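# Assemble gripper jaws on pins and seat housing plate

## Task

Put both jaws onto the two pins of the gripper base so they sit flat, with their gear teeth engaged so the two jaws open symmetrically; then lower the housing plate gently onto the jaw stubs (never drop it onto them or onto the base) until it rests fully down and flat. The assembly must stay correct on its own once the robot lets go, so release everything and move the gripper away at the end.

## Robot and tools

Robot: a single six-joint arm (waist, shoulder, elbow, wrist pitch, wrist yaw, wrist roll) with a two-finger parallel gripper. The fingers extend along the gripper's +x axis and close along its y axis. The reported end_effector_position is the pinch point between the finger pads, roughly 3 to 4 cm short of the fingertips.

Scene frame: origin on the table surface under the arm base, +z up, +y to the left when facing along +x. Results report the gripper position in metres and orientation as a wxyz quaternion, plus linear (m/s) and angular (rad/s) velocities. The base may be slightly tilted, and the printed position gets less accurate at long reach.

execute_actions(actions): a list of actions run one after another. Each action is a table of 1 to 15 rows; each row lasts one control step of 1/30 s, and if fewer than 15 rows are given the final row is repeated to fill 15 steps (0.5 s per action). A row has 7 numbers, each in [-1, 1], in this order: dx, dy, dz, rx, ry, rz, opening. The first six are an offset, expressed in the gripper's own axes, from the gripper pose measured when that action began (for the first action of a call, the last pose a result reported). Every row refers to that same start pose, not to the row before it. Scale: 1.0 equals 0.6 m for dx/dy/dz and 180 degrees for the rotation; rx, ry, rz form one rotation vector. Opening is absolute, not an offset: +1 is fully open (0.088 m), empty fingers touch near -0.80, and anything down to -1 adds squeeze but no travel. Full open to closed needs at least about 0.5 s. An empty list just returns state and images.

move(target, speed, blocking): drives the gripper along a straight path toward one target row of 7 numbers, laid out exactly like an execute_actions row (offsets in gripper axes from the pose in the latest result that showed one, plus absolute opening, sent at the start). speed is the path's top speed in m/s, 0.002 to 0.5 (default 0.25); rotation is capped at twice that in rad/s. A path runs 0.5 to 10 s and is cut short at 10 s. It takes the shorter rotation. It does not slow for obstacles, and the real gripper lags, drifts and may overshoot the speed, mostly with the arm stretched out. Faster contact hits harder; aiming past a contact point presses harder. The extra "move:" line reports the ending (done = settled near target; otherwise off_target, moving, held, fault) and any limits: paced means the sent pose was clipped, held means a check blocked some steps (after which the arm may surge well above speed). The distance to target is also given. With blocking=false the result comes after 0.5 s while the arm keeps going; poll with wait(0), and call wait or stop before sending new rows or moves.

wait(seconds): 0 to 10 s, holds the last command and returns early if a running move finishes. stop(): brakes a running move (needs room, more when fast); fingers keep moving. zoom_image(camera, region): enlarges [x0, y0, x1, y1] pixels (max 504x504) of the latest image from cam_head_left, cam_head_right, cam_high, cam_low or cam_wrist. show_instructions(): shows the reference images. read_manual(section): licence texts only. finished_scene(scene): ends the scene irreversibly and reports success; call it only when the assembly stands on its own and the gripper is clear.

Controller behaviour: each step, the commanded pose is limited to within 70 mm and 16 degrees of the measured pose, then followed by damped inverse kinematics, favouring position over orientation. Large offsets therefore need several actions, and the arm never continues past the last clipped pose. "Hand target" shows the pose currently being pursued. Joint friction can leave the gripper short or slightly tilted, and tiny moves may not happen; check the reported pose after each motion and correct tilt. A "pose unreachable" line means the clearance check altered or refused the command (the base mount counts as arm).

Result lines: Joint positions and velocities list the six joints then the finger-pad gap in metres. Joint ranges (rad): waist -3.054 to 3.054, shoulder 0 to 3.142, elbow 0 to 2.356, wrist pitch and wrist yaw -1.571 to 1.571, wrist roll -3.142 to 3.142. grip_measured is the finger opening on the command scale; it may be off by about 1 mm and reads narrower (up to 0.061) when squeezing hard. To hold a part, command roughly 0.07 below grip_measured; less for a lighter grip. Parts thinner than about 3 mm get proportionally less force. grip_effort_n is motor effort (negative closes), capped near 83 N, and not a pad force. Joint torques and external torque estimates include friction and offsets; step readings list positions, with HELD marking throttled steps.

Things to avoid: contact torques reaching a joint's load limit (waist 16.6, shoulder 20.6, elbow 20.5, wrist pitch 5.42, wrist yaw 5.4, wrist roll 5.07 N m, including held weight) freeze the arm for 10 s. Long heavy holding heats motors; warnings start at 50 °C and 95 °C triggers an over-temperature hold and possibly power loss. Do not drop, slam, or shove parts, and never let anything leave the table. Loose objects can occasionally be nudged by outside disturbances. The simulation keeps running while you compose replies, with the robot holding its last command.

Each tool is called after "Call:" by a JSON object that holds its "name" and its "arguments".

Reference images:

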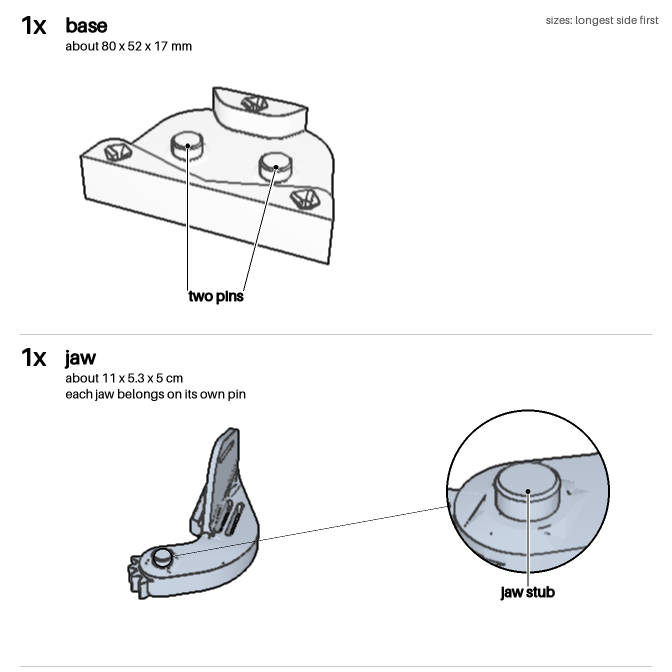

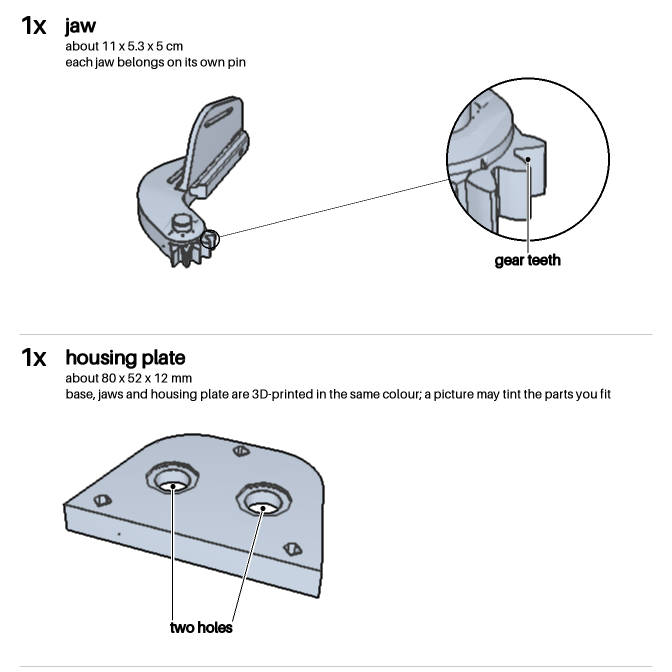

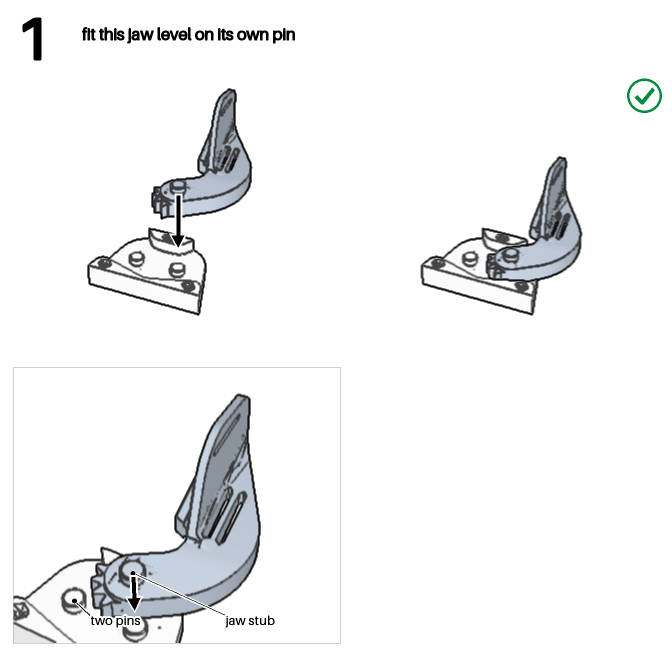

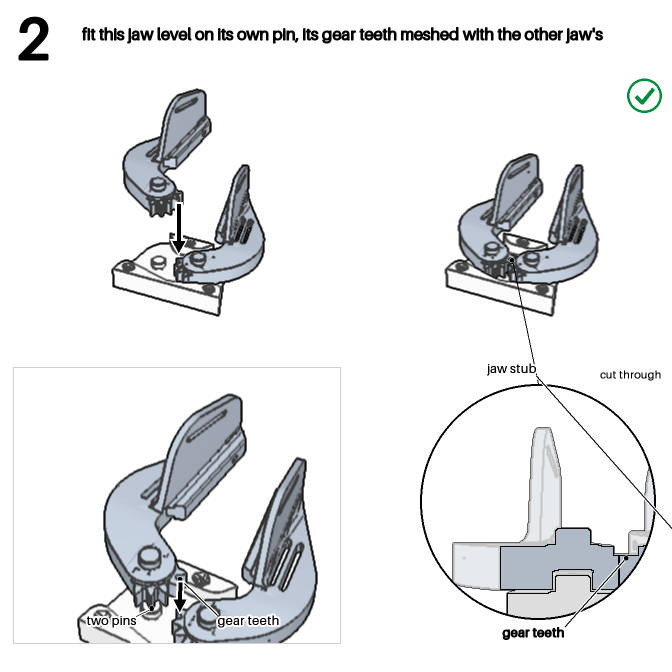

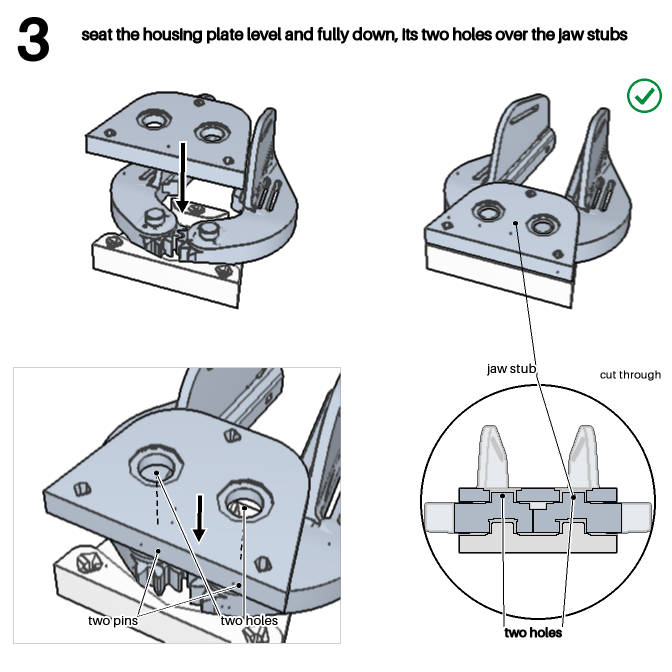

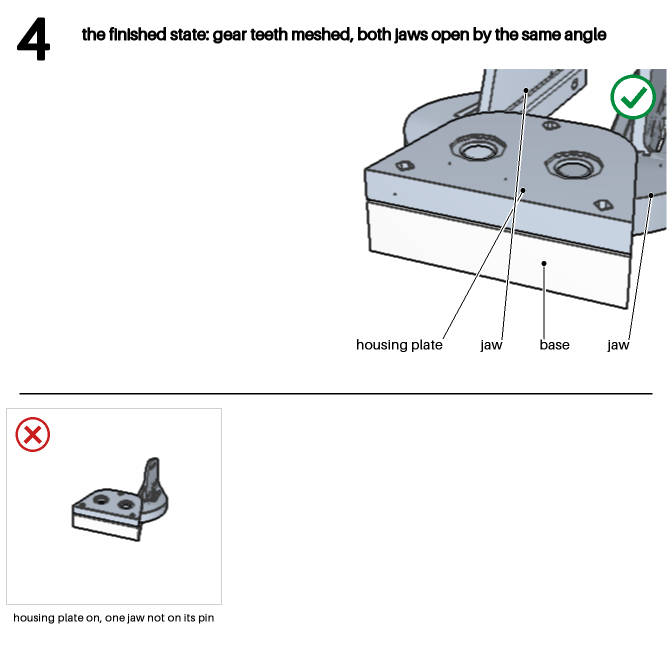

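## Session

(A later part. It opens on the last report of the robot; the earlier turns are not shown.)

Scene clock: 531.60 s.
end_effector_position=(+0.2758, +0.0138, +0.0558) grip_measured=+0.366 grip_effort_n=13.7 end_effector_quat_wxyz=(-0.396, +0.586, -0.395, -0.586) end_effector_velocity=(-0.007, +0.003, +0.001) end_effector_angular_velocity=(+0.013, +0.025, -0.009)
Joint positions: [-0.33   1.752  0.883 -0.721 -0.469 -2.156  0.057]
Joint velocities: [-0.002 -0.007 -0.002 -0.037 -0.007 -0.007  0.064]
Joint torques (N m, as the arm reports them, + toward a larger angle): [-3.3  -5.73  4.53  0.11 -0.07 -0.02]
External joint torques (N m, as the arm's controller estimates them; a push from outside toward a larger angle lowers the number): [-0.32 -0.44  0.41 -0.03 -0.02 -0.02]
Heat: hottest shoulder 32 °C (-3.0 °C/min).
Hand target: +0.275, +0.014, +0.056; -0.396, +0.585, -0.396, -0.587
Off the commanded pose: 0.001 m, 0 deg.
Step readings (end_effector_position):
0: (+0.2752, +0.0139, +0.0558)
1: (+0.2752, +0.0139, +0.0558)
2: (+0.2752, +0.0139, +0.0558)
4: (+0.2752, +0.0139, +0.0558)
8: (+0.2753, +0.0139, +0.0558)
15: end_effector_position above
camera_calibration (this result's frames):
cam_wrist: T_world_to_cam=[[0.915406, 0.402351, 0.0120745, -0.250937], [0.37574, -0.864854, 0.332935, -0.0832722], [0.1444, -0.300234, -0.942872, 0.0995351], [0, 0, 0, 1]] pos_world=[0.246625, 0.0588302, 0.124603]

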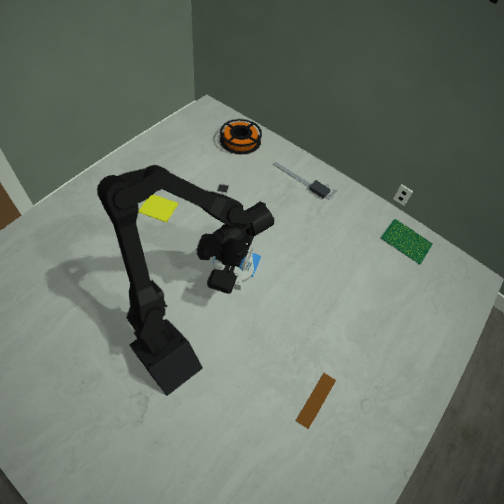

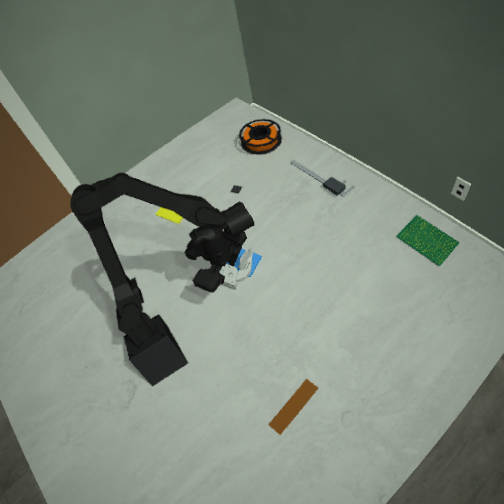

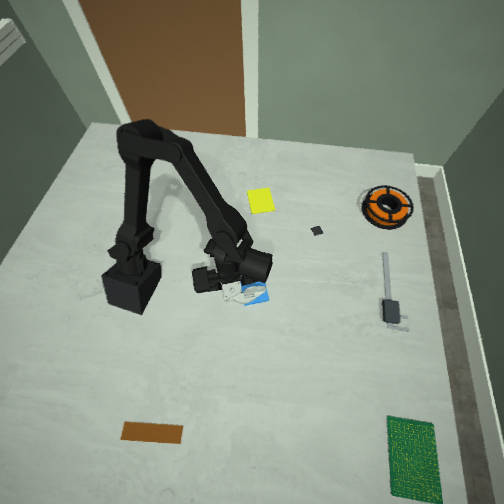

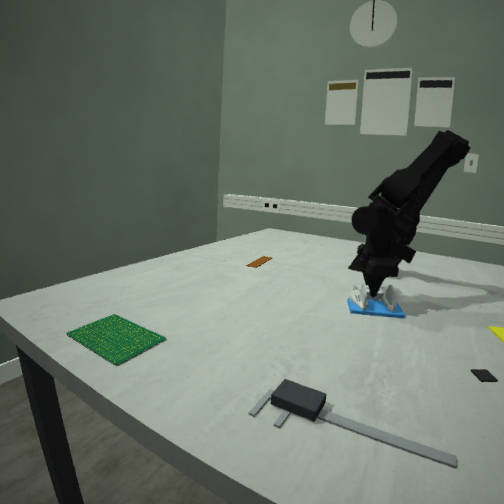

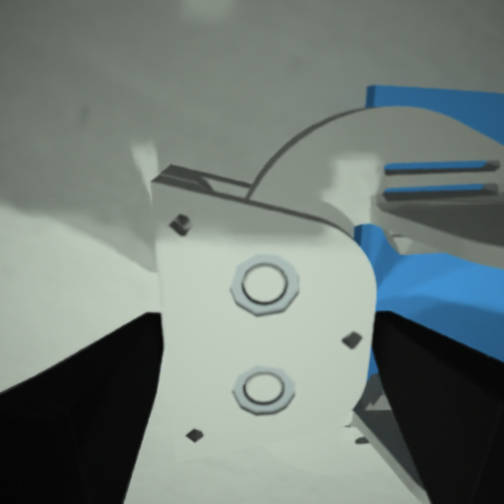

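Call:
{"name": "execute_actions", "arguments": {"actions": [[[-0.002,-0.001,0,0,0,0,0.62],[-0.005,-0.002,-0.001,0,0,-0.001,0.62],[-0.009,-0.003,-0.001,0,0,-0.002,0.62],[-0.014,-0.004,-0.002,0,0,-0.003,0.62],[-0.021,-0.005,-0.002,0,0,-0.004,0.62],[-0.03,-0.005,-0.002,0,0,-0.004,0.62],[-0.04,-0.005,-0.002,0,0,-0.004,0.62],[-0.051,-0.005,-0.002,0,0,-0.004,0.62],[-0.063,-0.005,-0.002,0,0,-0.004,0.62],[-0.075,-0.005,-0.002,0,0,-0.004,0.62],[-0.087,-0.004,-0.002,0,0,-0.004,0.62],[-0.099,-0.002,-0.002,0,0,-0.004,0.62],[-0.111,0.002,-0.002,0,0,-0.004,0.62],[-0.123,0.008,-0.002,0,0,-0.004,0.62],[-0.135,0.016,-0.002,0,0,-0.004,0.62]],[[-0.055,0.024,-0.004,0,0,0,0.62],[-0.066,0.033,-0.008,0,0,0,0.62],[-0.076,0.043,-0.013,0,0,0,0.62],[-0.085,0.054,-0.019,0,0,0,0.62],[-0.093,0.065,-0.025,0,0,0,0.62],[-0.1,0.076,-0.031,0,0,0,0.62],[-0.106,0.087,-0.037,0,0,0,0.62],[-0.111,0.097,-0.042,0,0,0,0.62],[-0.115,0.106,-0.046,0,0,0,0.62],[-0.118,0.113,-0.049,0,0,0,0.62],[-0.12,0.118,-0.05,0,0,0,0.62],[-0.12,0.12,-0.05,0,0,0,0.62]]]}}

Call:
{"name": "zoom_image", "arguments": {"camera": "cam_low", "region": [335,265,415,325]}}

Call:
{"name": "zoom_image", "arguments": {"camera": "cam_high", "region": [205,250,285,315]}}

Scene clock: 536.43 s.
end_effector_position=(+0.2169, -0.0406, +0.1789) grip_measured=+0.617 grip_effort_n=13.7 end_effector_quat_wxyz=(-0.405, +0.579, -0.398, -0.585) end_effector_velocity=(-0.022, -0.015, +0.020) end_effector_angular_velocity=(+0.028, -0.011, +0.060)
Joint positions: [-0.801  1.605  1.067 -1.285 -0.413 -2.657  0.069]
Joint velocities: [-0.139 -0.002  0.022 -0.095  0.007 -0.212 -0.   ]
Joint torques (N m, as the arm reports them, + toward a larger angle): [-2.43 -4.3   6.6  -0.01  0.01 -0.12]
External joint torques (N m, as the arm's controller estimates them; a push from outside toward a larger angle lowers the number): [-0.46 -0.71  1.54 -0.2   0.08 -0.12]
External joint torques at the end of the 1st action: [-0.73 -2.01  1.31 -0.19 -0.06 -0.11]
Heat: hottest shoulder 32 °C (-3.0 °C/min).
Hand target: +0.217, -0.042, +0.183; -0.400, +0.584, -0.395, -0.586
Off the commanded pose: 0.005 m, 1 deg.
Step readings (end_effector_position; steps 1 to 15: 1st action; 16 to 30: 2nd action):
0: (+0.2755, +0.0139, +0.0558)
1: (+0.2754, +0.0139, +0.0558)
2: (+0.2752, +0.0139, +0.0558)
4: (+0.2739, +0.0139, +0.0564)
8: (+0.2723, +0.0130, +0.0658)
15: (+0.2727, +0.0121, +0.1116)
16: (+0.2701, +0.0112, +0.1186)
17: (+0.2664, +0.0097, +0.1258)
19: (+0.2580, +0.0033, +0.1392)
23: (+0.2399, -0.0171, +0.1611)
30: end_effector_position above
camera_calibration (this result's frames):
cam_wrist: T_world_to_cam=[[0.923204, 0.384047, 0.0142511, -0.179442], [0.359325, -0.875741, 0.322433, -0.14417], [0.13631, -0.292551, -0.946485, 0.21043], [0, 0, 0, 1]] pos_world=[0.188782, 0.00421996, 0.248212]

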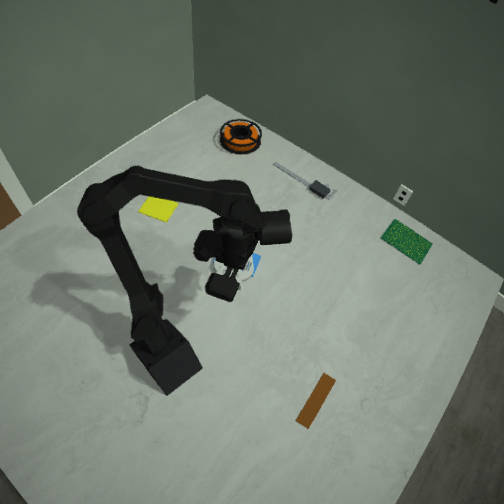

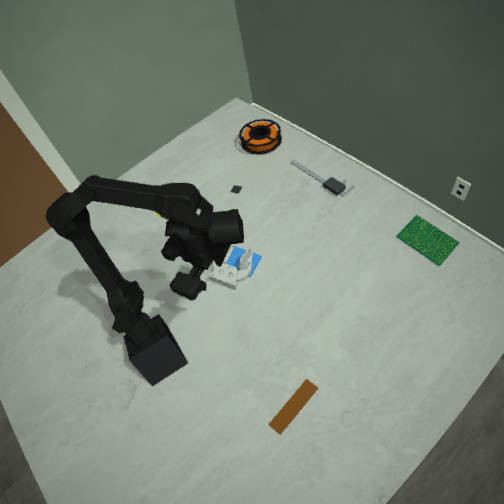

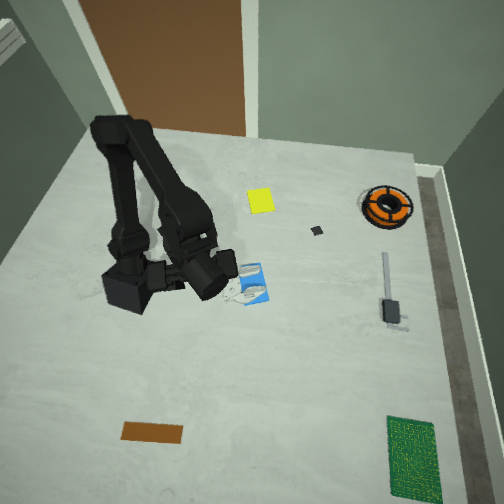

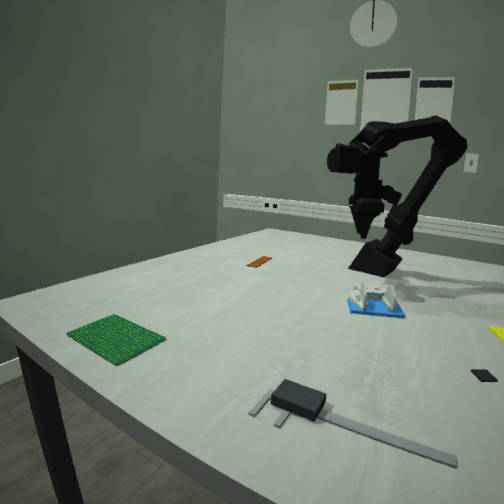

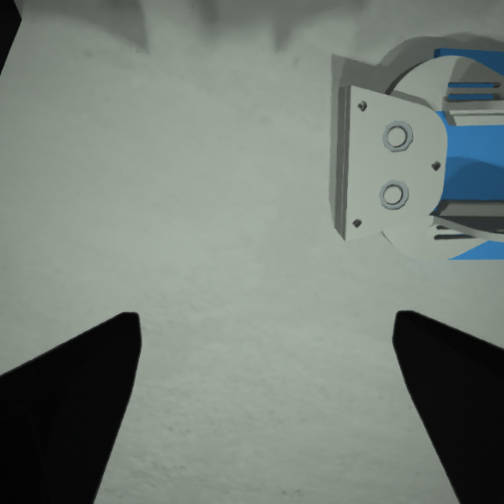

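Region (335, 265, 415, 325) of cam_low's 504x504 image, scaled by 6.300, with more detail than that image has; it fills the top 378 rows of this view, and the rest is white.

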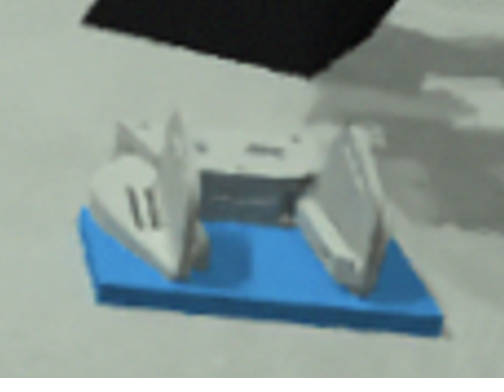

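Region (205, 250, 285, 315) of cam_high's 504x504 image, scaled by 6.300, with more detail than that image has; it fills the top 410 rows of this view, and the rest is white.

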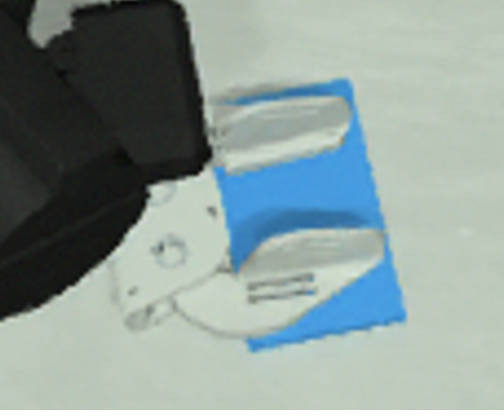

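Call:
{"name": "zoom_image", "arguments": {"camera": "cam_wrist", "region": [310,50,504,270]}}

Call:
{"name": "zoom_image", "arguments": {"camera": "cam_head_right", "region": [200,240,270,300]}}

Region (310, 50, 504, 270) of cam_wrist's 504x504 image, scaled by 2.291, with more detail than that image has; it fills the left 444 columns of this view, and the rest is white.

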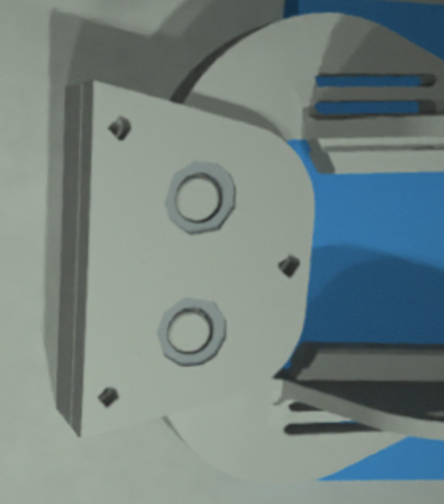

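Region (200, 240, 270, 300) of cam_head_right's 504x504 image, scaled by 7.200, with more detail than that image has; it fills the top 432 rows of this view, and the rest is white.

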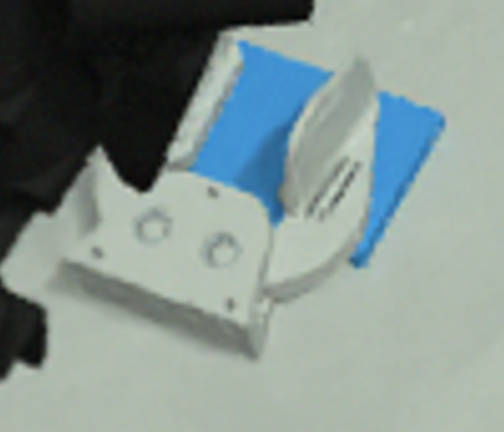

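Call:
{"name": "finished_scene", "arguments": {"scene": 1}}

The scene is finished: the task was done.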